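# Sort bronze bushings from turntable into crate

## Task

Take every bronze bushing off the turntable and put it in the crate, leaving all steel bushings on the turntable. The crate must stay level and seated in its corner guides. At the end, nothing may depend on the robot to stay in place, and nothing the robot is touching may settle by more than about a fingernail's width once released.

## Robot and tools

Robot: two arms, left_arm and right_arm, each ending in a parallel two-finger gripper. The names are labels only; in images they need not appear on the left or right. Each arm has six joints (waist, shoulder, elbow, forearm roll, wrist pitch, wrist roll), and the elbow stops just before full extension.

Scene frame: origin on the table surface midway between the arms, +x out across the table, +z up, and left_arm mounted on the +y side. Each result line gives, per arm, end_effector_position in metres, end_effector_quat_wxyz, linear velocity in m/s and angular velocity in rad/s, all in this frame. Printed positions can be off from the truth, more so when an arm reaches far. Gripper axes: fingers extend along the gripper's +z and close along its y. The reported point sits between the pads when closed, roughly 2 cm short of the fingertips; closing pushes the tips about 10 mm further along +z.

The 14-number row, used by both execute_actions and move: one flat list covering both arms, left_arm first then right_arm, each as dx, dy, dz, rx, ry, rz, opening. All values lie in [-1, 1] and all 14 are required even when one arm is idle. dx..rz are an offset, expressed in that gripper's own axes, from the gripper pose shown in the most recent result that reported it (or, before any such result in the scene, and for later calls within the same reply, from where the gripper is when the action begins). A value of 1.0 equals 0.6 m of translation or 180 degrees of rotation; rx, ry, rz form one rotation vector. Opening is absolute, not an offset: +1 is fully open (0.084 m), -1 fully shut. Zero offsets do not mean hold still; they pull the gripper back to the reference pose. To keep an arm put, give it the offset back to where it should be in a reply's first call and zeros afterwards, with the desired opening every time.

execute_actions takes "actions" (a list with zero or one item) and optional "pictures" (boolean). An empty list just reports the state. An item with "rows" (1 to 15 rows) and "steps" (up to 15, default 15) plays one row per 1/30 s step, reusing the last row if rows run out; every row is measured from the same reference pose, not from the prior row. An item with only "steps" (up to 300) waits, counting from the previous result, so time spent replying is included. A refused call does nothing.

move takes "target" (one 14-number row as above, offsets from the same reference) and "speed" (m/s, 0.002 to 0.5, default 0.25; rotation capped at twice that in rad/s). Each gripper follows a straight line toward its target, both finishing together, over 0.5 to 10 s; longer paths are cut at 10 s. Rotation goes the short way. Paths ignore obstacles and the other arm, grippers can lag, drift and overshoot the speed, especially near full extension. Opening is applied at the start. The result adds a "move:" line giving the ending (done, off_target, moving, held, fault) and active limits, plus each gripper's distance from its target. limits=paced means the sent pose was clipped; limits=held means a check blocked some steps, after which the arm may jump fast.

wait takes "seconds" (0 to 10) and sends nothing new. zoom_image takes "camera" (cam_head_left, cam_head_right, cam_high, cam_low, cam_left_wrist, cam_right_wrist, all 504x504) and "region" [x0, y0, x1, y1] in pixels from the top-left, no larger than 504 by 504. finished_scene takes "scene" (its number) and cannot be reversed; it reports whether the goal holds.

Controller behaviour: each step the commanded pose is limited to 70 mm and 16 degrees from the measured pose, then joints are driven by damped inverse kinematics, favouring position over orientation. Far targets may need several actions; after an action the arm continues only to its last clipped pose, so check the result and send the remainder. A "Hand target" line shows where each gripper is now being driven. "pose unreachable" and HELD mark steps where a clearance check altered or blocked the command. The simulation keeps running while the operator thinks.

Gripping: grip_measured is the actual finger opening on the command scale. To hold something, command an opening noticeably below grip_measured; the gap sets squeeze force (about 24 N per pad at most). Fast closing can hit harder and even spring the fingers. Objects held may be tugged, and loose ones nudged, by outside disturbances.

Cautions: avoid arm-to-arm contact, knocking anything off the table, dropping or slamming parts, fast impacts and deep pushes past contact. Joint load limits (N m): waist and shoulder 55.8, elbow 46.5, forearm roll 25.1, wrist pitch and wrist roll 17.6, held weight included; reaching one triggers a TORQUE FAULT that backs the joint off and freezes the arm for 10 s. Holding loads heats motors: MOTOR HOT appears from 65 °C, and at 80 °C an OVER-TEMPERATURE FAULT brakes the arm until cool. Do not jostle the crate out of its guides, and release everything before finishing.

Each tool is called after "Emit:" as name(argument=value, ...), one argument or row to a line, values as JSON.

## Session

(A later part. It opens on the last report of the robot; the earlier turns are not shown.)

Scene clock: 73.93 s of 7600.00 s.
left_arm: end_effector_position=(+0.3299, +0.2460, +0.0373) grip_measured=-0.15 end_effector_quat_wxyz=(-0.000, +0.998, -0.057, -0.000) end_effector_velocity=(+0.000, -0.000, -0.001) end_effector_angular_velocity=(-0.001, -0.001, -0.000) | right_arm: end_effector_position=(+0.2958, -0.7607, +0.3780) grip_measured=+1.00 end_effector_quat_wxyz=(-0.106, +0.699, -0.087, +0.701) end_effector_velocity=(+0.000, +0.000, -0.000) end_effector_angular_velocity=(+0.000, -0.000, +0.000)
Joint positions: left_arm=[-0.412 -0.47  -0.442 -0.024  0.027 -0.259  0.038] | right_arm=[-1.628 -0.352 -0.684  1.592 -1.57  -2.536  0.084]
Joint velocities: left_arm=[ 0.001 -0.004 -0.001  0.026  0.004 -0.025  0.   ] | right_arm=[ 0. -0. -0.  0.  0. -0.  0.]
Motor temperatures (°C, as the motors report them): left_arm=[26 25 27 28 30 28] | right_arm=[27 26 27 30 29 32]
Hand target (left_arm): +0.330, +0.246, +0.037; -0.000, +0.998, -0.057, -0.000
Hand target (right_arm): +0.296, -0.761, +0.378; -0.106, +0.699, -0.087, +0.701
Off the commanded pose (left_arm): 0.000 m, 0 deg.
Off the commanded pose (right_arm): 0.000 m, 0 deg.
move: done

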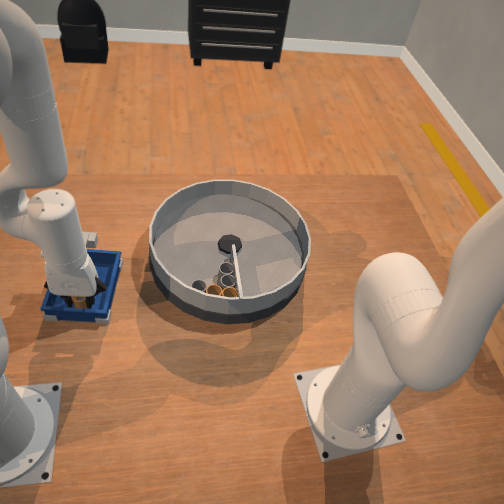

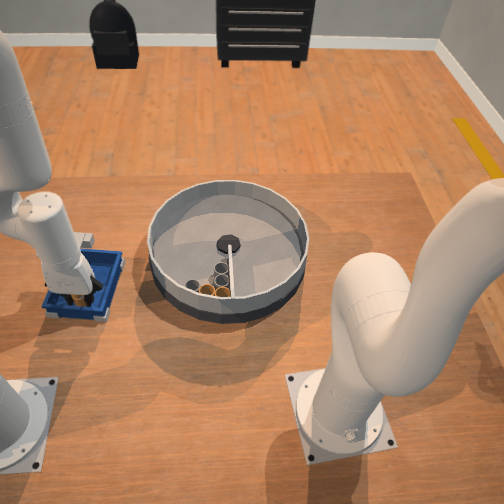

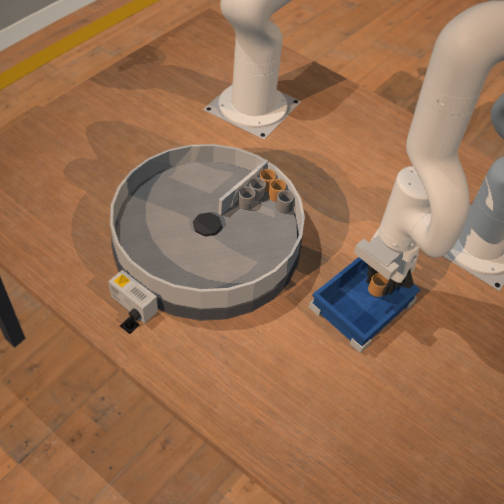

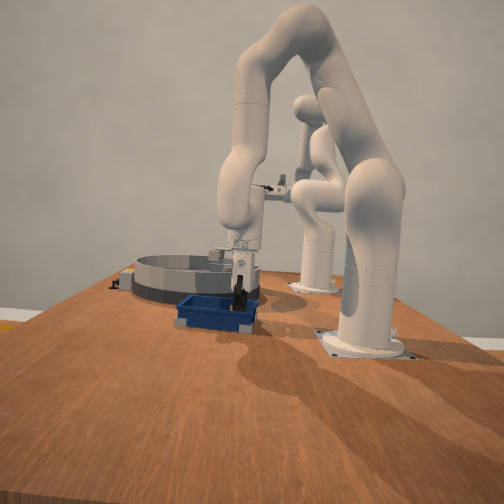

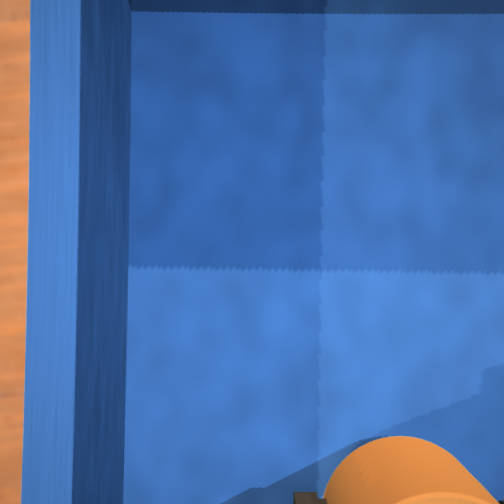

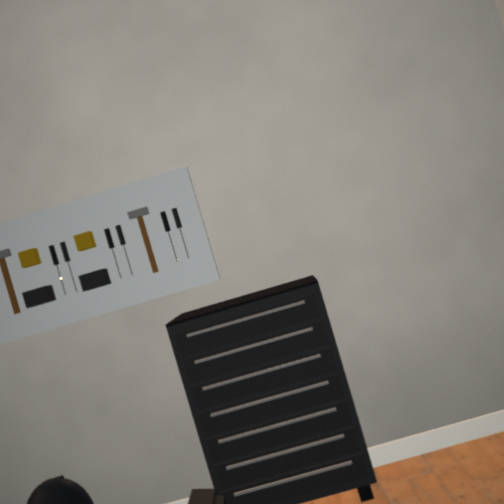

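Emit:
move(
  target=[0,0,0.002,0,0,0,0.15,0,0,0,0,0,0,1],
)

Emit:
move(
  target=[0,0,-0.2,0,0,0,0.15,0,0,0,0,0,0,1],
)

Emit:
move(
  target=[0.0395,0.524,0.01,0.162,-0.181,0.444,-0.5,0,0,0,0,0,0,1],
  speed=0.4,
)

Emit:
move(
  target=[0.032,0,0.038,0,0,0,-0.5,0,0,0,0,0,0,1],
  speed=0.08,
)

Emit:
zoom_image(
  camera="cam_head_left",
  region=[170,220,270,320],
)

Scene clock: 77.53 s of 7600.00 s.
left_arm: end_effector_position=(+0.3300, +0.2460, +0.0361) grip_measured=+0.14 end_effector_quat_wxyz=(-0.000, +0.998, -0.057, -0.000) end_effector_velocity=(-0.000, -0.000, -0.000) end_effector_angular_velocity=(+0.000, +0.000, -0.001) | right_arm: end_effector_position=(+0.2958, -0.7607, +0.3780) grip_measured=+1.00 end_effector_quat_wxyz=(-0.106, +0.699, -0.087, +0.701) end_effector_velocity=(+0.000, +0.000, +0.000) end_effector_angular_velocity=(-0.001, -0.000, +0.000)
Joint positions: left_arm=[-0.412 -0.474 -0.443 -0.021  0.031 -0.261  0.05 ] | right_arm=[-1.628 -0.352 -0.684  1.592 -1.57  -2.536  0.084]
Joint velocities: left_arm=[-0. -0. -0.  0.  0.  0.  0.] | right_arm=[ 0.     0.001  0.    -0.    -0.    -0.    -0.   ]
Motor temperatures (°C, as the motors report them): left_arm=[26 25 27 28 30 28] | right_arm=[27 26 27 30 29 32]
Hand target (left_arm): +0.330, +0.246, +0.036; -0.000, +0.998, -0.057, -0.000
Hand target (right_arm): +0.296, -0.761, +0.378; -0.106, +0.699, -0.087, +0.701
Off the commanded pose (left_arm): 0.000 m, 0 deg.
Off the commanded pose (right_arm): 0.000 m, 0 deg.
move: done

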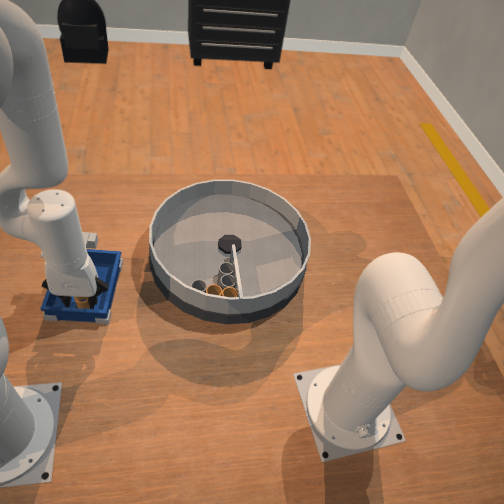

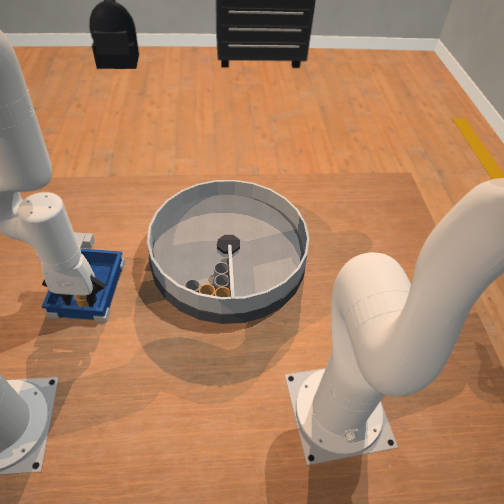

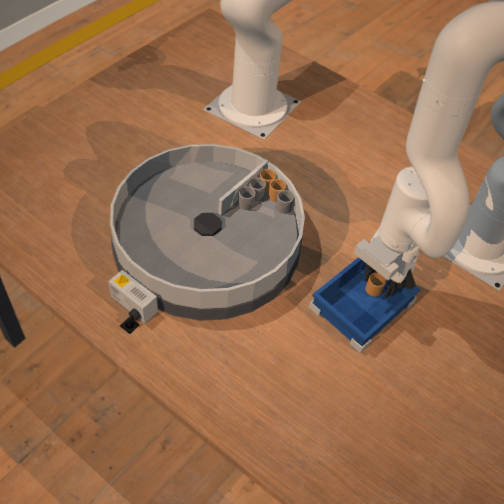

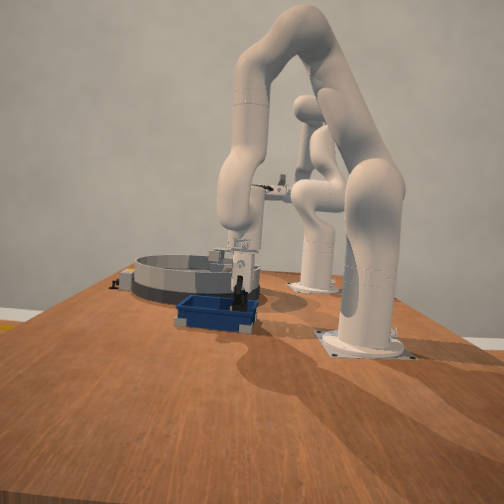

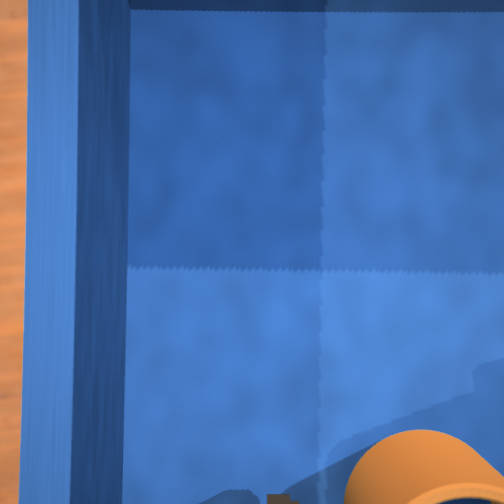

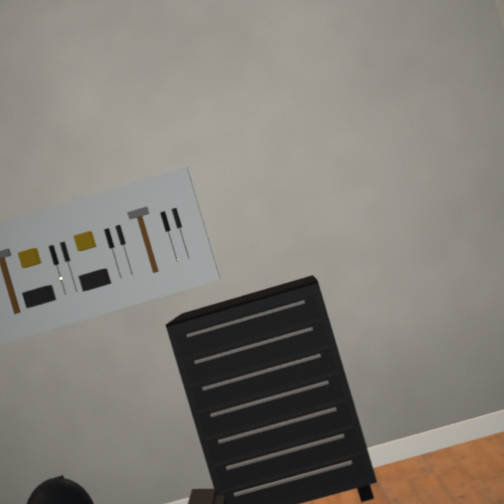

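Scene clock: 78.57 s of 7600.00 s.
left_arm: end_effector_position=(+0.3299, +0.2460, +0.1553) grip_measured=+0.14 end_effector_quat_wxyz=(-0.000, +0.998, -0.057, -0.000) end_effector_velocity=(+0.001, -0.000, +0.003) end_effector_angular_velocity=(-0.001, -0.002, +0.002) | right_arm: end_effector_position=(+0.2958, -0.7607, +0.3780) grip_measured=+1.00 end_effector_quat_wxyz=(-0.106, +0.699, -0.087, +0.701) end_effector_velocity=(-0.000, -0.000, -0.000) end_effector_angular_velocity=(+0.000, +0.000, -0.001)
Joint positions: left_arm=[-0.412 -0.084 -0.42   0.002 -0.337 -0.284  0.05 ] | right_arm=[-1.628 -0.352 -0.684  1.592 -1.57  -2.536  0.084]
Joint velocities: left_arm=[-0.     0.007 -0.001  0.    -0.006 -0.002 -0.   ] | right_arm=[-0.001  0.     0.     0.     0.     0.     0.   ]
Motor temperatures (°C, as the motors report them): left_arm=[26 25 27 28 30 28] | right_arm=[27 26 27 30 29 32]
Hand target (left_arm): +0.330, +0.246, +0.156; -0.000, +0.998, -0.057, -0.000
Hand target (right_arm): +0.296, -0.761, +0.378; -0.106, +0.699, -0.087, +0.701
Off the commanded pose (left_arm): 0.001 m, 0 deg.
Off the commanded pose (right_arm): 0.000 m, 0 deg.
move: done

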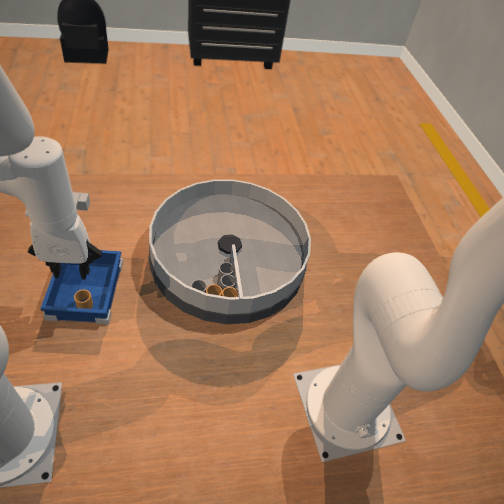

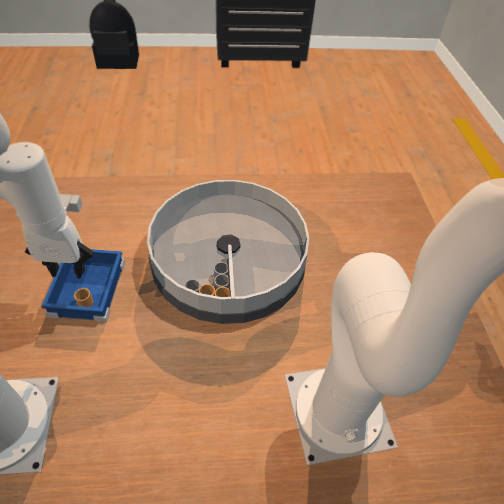

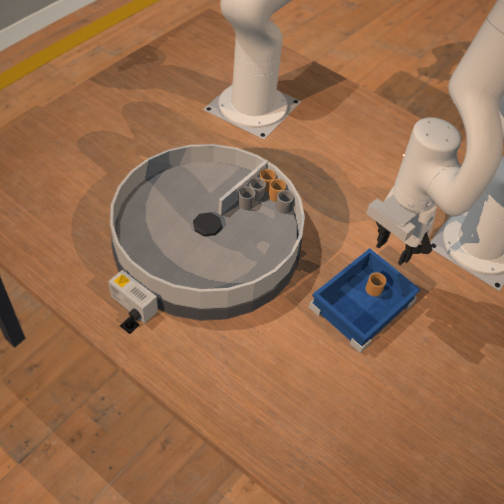

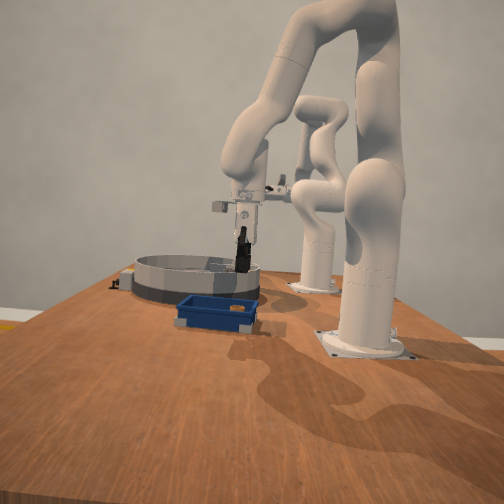

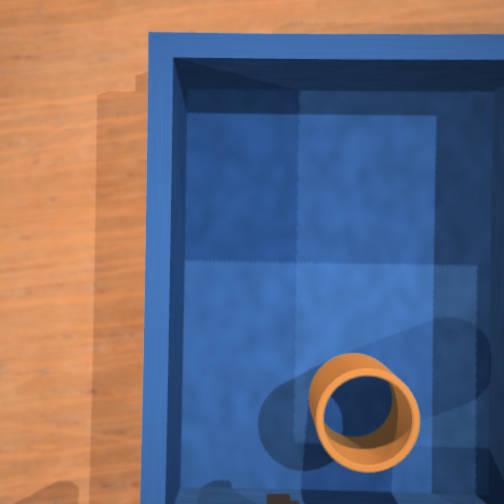

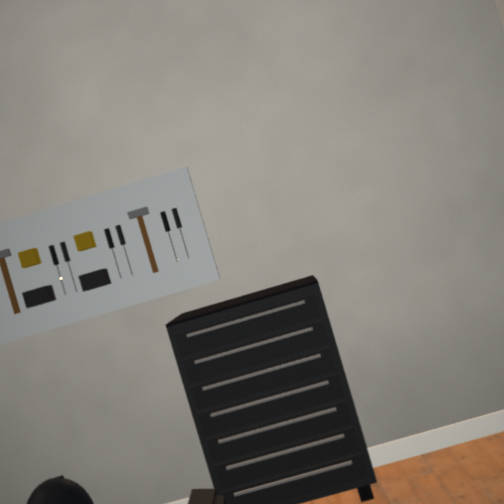

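Scene clock: 81.07 s of 7600.00 s.
left_arm: end_effector_position=(+0.3199, -0.0683, +0.1491) grip_measured=-0.52 end_effector_quat_wxyz=(-0.243, +0.664, -0.664, -0.243) end_effector_velocity=(-0.000, -0.002, -0.000) end_effector_angular_velocity=(+0.005, +0.003, -0.007) | right_arm: end_effector_position=(+0.2958, -0.7607, +0.3780) grip_measured=+1.00 end_effector_quat_wxyz=(-0.106, +0.699, -0.087, +0.701) end_effector_velocity=(-0.000, -0.000, +0.000) end_effector_angular_velocity=(-0.000, -0.000, -0.001)
Joint positions: left_arm=[-1.145 -0.877 -1.447  0.296 -1.237  0.248  0.021] | right_arm=[-1.628 -0.352 -0.684  1.592 -1.57  -2.536  0.084]
Joint velocities: left_arm=[-0.003 -0.007 -0.009  0.001 -0.007  0.005  0.   ] | right_arm=[-0.001  0.     0.     0.    -0.     0.     0.   ]
Motor temperatures (°C, as the motors report them): left_arm=[26 25 27 28 30 28] | right_arm=[27 26 27 30 29 32]
Hand target (left_arm): +0.320, -0.069, +0.149; -0.243, +0.663, -0.665, -0.243
Hand target (right_arm): +0.296, -0.761, +0.378; -0.106, +0.699, -0.087, +0.701
Off the commanded pose (left_arm): 0.002 m, 0 deg.
Off the commanded pose (right_arm): 0.000 m, 0 deg.
move: done

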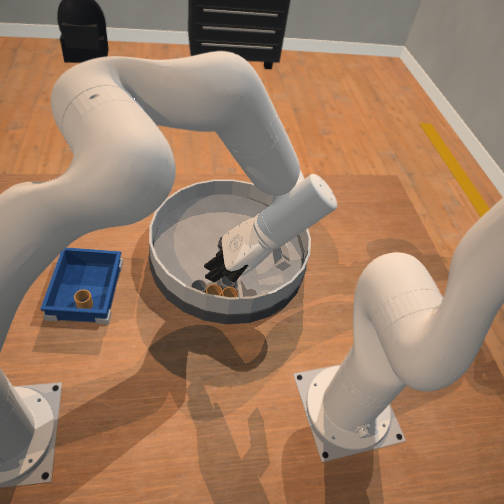

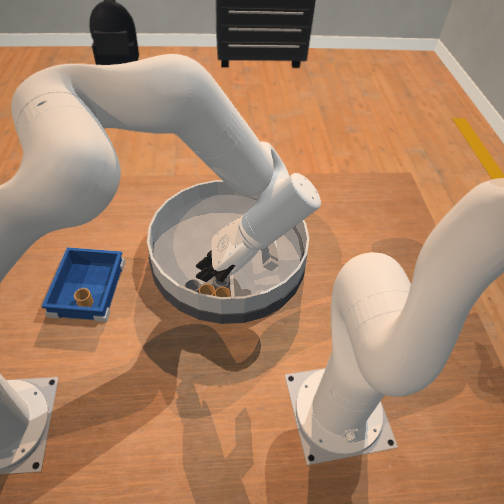

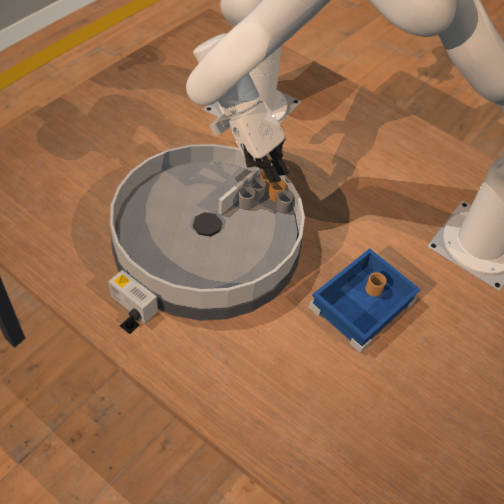

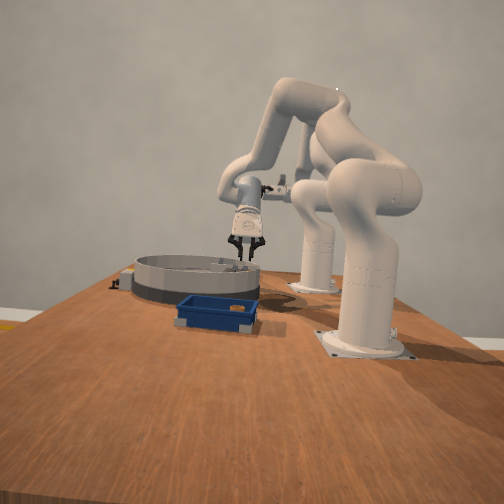

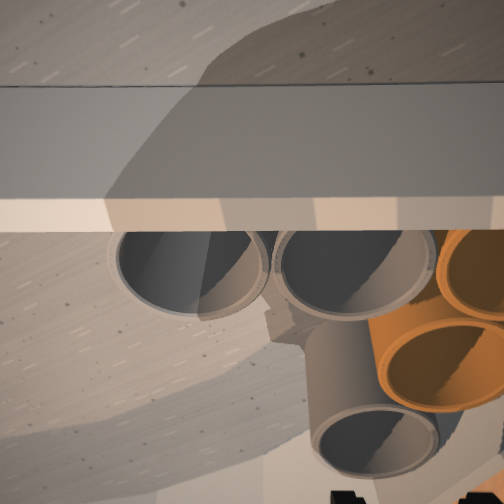

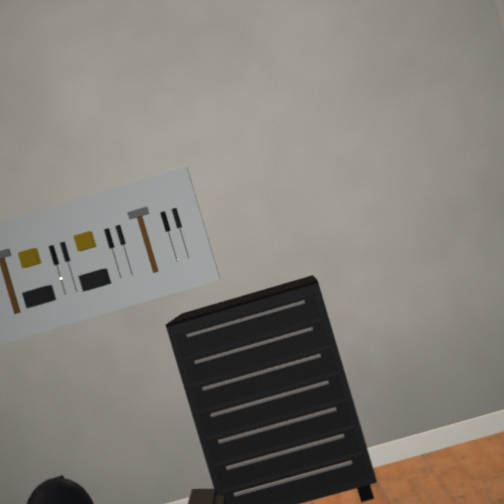

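Scene clock: 81.87 s of 7600.00 s.
left_arm: end_effector_position=(+0.3200, -0.0683, +0.1196) grip_measured=-0.52 end_effector_quat_wxyz=(-0.243, +0.664, -0.664, -0.243) end_effector_velocity=(+0.000, +0.000, -0.002) end_effector_angular_velocity=(+0.000, +0.000, +0.001) | right_arm: end_effector_position=(+0.2958, -0.7607, +0.3780) grip_measured=+1.00 end_effector_quat_wxyz=(-0.106, +0.699, -0.087, +0.701) end_effector_velocity=(-0.000, -0.000, +0.000) end_effector_angular_velocity=(+0.000, -0.001, -0.000)
Joint positions: left_arm=[-1.145 -0.926 -1.454  0.3   -1.197  0.235  0.021] | right_arm=[-1.628 -0.352 -0.684  1.592 -1.57  -2.536  0.084]
Joint velocities: left_arm=[ 0.001 -0.003 -0.    -0.     0.002 -0.     0.   ] | right_arm=[-0.    -0.    -0.     0.    -0.001 -0.     0.   ]
Motor temperatures (°C, as the motors report them): left_arm=[26 25 27 28 30 28] | right_arm=[27 26 27 30 29 32]
Hand target (left_arm): +0.320, -0.068, +0.119; -0.243, +0.664, -0.664, -0.243
Hand target (right_arm): +0.296, -0.761, +0.378; -0.106, +0.699, -0.087, +0.701
Off the commanded pose (left_arm): 0.000 m, 0 deg.
Off the commanded pose (right_arm): 0.000 m, 0 deg.
move: done

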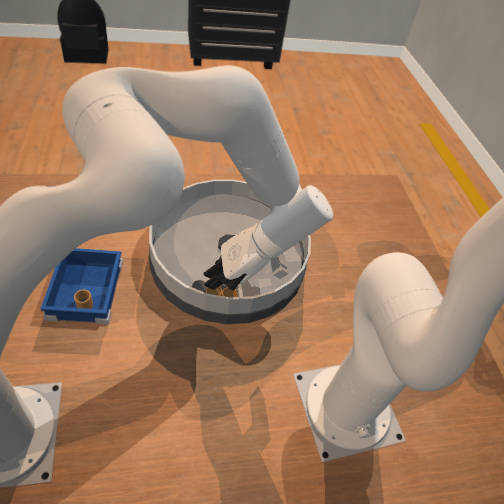

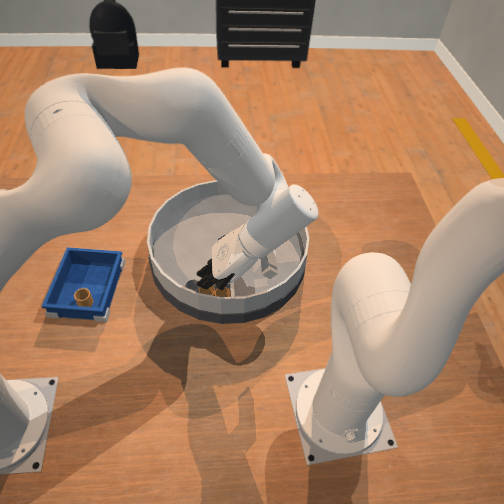

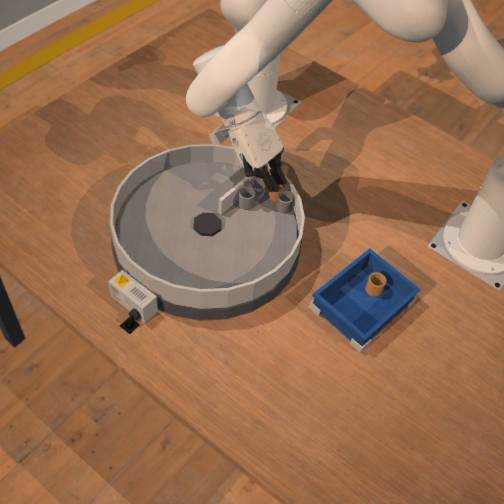

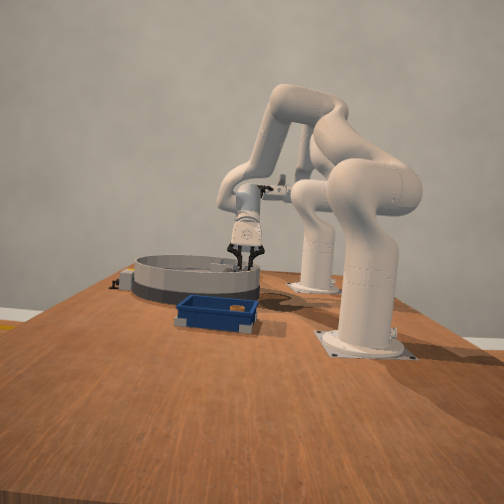

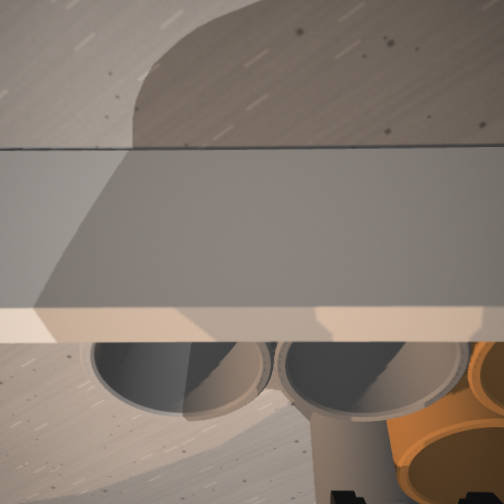

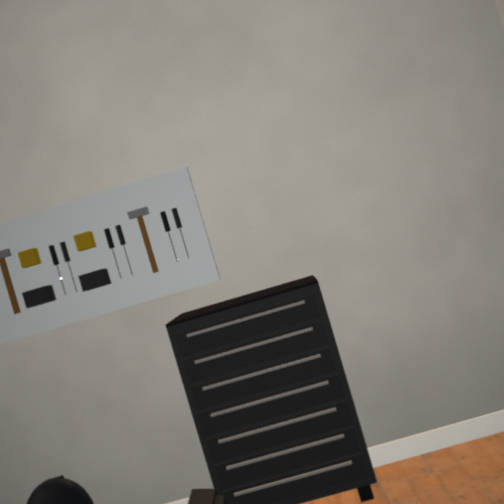

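Region (170, 220, 270, 320) of cam_head_left's 504x504 image, scaled by 5.040, with more detail than that image has.

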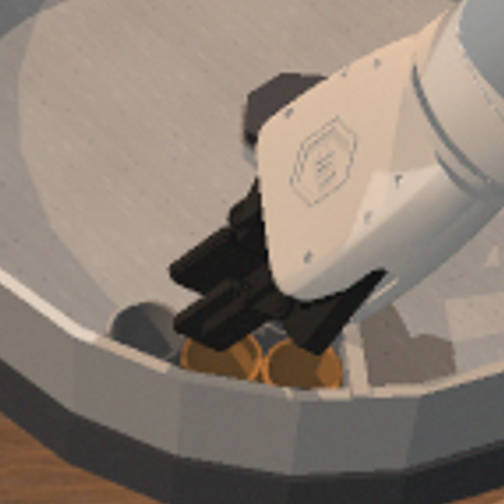

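Emit:
move(
  target=[0.0188,0,0.0147,0,0,0,-0.5,0,0,0,0,0,0,1],
  speed=0.03,
)

Emit:
move(
  target=[-0.0766,-0.32,0.0643,0,0,0,-0.5,0,0,0,0,0,0,1],
  speed=0.08,
)

Emit:
zoom_image(
  camera="cam_head_left",
  region=[140,180,270,310],
)

Scene clock: 83.87 s of 7600.00 s.
left_arm: end_effector_position=(+0.3200, -0.0712, +0.1058) grip_measured=-0.52 end_effector_quat_wxyz=(-0.243, +0.664, -0.664, -0.243) end_effector_velocity=(+0.000, -0.000, -0.001) end_effector_angular_velocity=(-0.000, -0.000, -0.000) | right_arm: end_effector_position=(+0.2958, -0.7607, +0.3780) grip_measured=+1.00 end_effector_quat_wxyz=(-0.106, +0.699, -0.087, +0.701) end_effector_velocity=(-0.000, -0.000, +0.000) end_effector_angular_velocity=(-0.001, +0.000, -0.000)
Joint positions: left_arm=[-1.147 -0.955 -1.47   0.301 -1.184  0.23   0.021] | right_arm=[-1.628 -0.352 -0.684  1.592 -1.57  -2.536  0.084]
Joint velocities: left_arm=[ 0.    -0.002 -0.002  0.     0.001 -0.     0.   ] | right_arm=[-0.     0.001 -0.     0.     0.    -0.    -0.   ]
Motor temperatures (°C, as the motors report them): left_arm=[26 25 27 28 30 28] | right_arm=[27 26 27 30 29 32]
Hand target (left_arm): +0.320, -0.071, +0.106; -0.243, +0.664, -0.664, -0.243
Hand target (right_arm): +0.296, -0.761, +0.378; -0.106, +0.699, -0.087, +0.701
Off the commanded pose (left_arm): 0.000 m, 0 deg.
Off the commanded pose (right_arm): 0.000 m, 0 deg.
move: done

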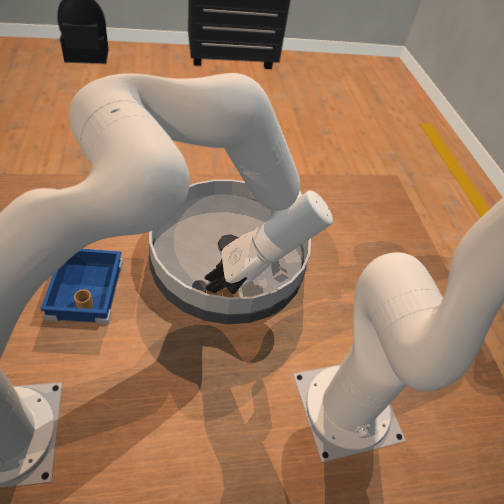

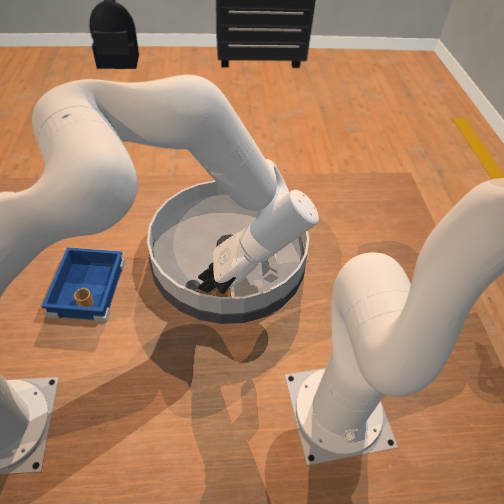

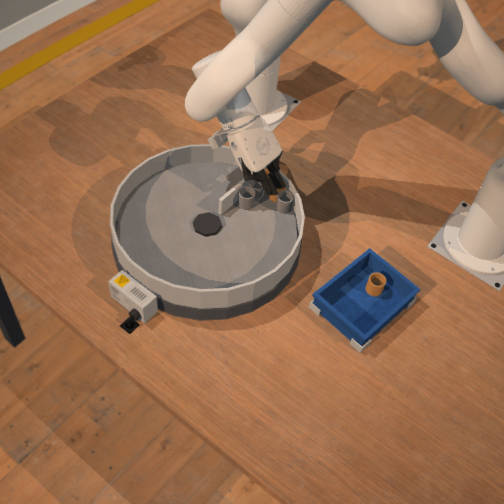

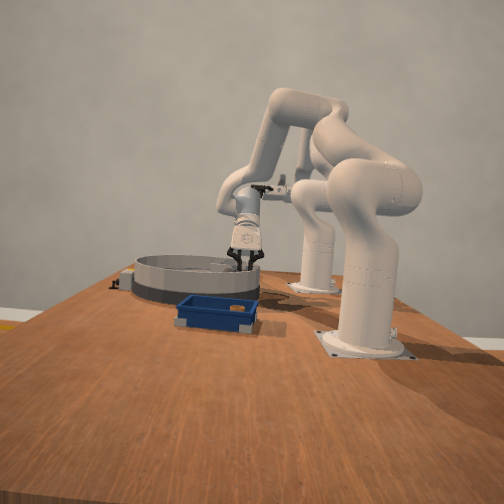

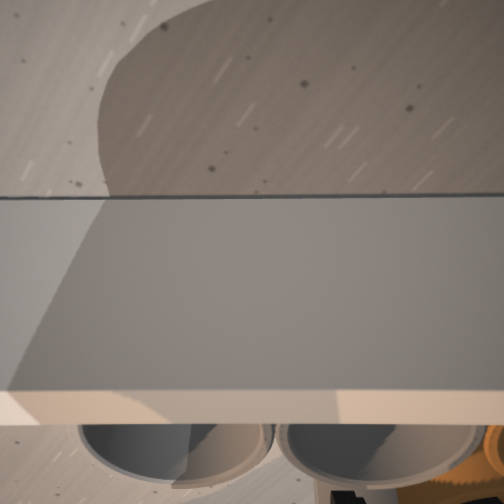

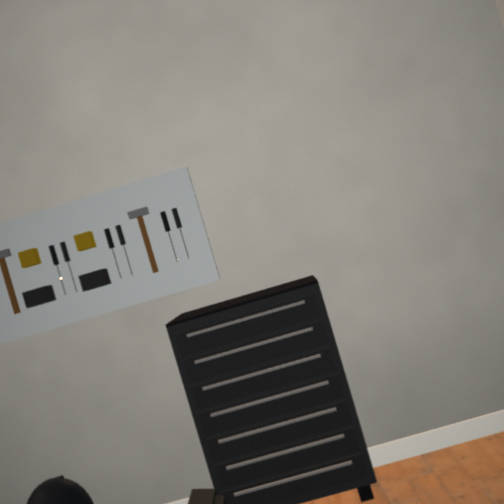

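Scene clock: 86.73 s of 7600.00 s.
left_arm: end_effector_position=(+0.5113, -0.0112, +0.1061) grip_measured=-0.52 end_effector_quat_wxyz=(-0.242, +0.664, -0.665, -0.243) end_effector_velocity=(+0.002, +0.001, -0.000) end_effector_angular_velocity=(+0.000, -0.001, +0.001) | right_arm: end_effector_position=(+0.2958, -0.7607, +0.3780) grip_measured=+1.00 end_effector_quat_wxyz=(-0.106, +0.699, -0.087, +0.701) end_effector_velocity=(+0.000, +0.000, +0.000) end_effector_angular_velocity=(+0.000, -0.000, +0.001)
Joint positions: left_arm=[-0.865 -1.073 -1.7    0.468 -1.229  0.426  0.021] | right_arm=[-1.628 -0.352 -0.684  1.592 -1.57  -2.536  0.084]
Joint velocities: left_arm=[ 0.002 -0.002 -0.004  0.001 -0.001  0.001  0.   ] | right_arm=[ 0.001  0.    -0.    -0.    -0.     0.    -0.   ]
Motor temperatures (°C, as the motors report them): left_arm=[26 25 27 28 30 28] | right_arm=[27 26 27 30 29 32]
Hand target (left_arm): +0.512, -0.011, +0.106; -0.242, +0.664, -0.665, -0.243
Hand target (right_arm): +0.296, -0.761, +0.378; -0.106, +0.699, -0.087, +0.701
Off the commanded pose (left_arm): 0.001 m, 0 deg.
Off the commanded pose (right_arm): 0.000 m, 0 deg.
move: done

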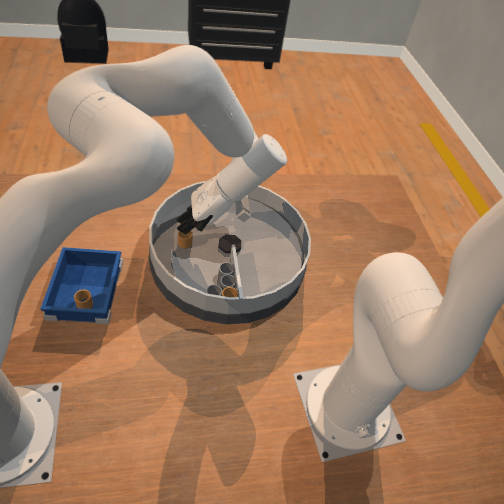

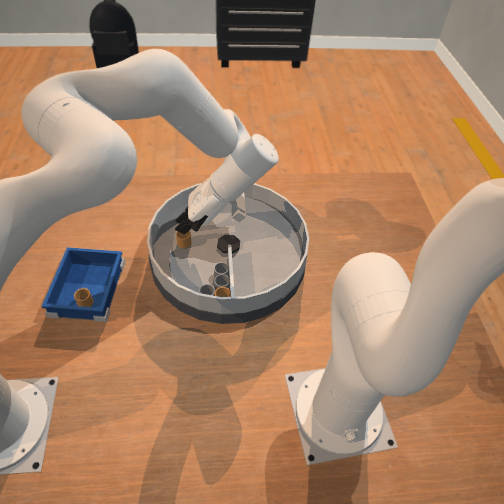

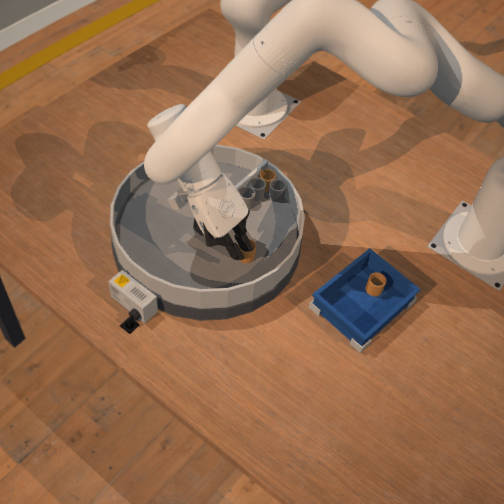

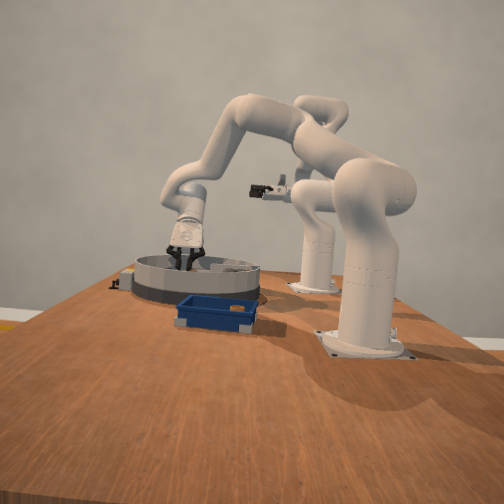

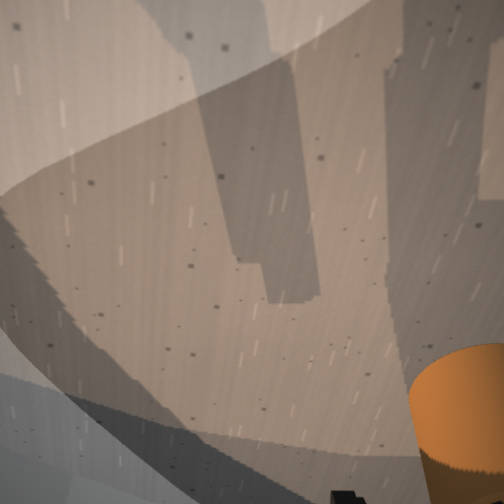

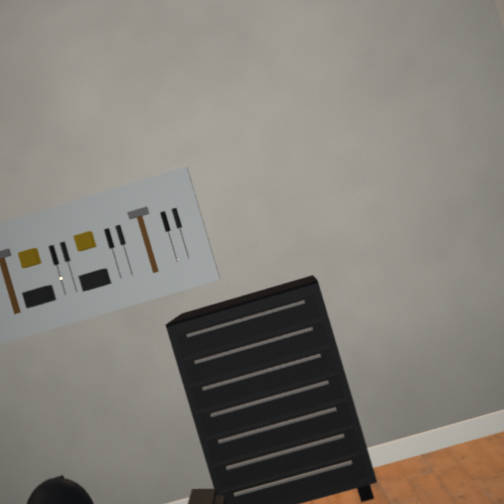

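Region (140, 180, 270, 310) of cam_head_left's 504x504 image, scaled by 3.877, with more detail than that image has.

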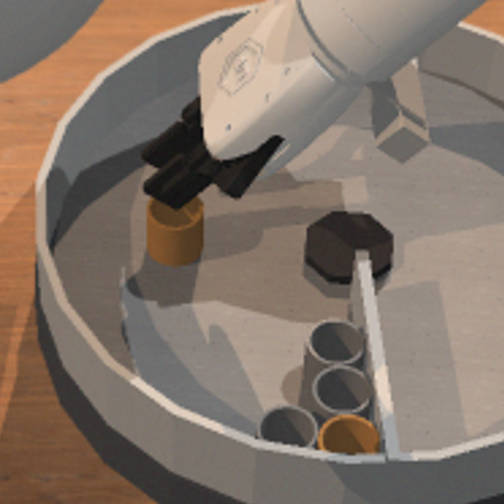

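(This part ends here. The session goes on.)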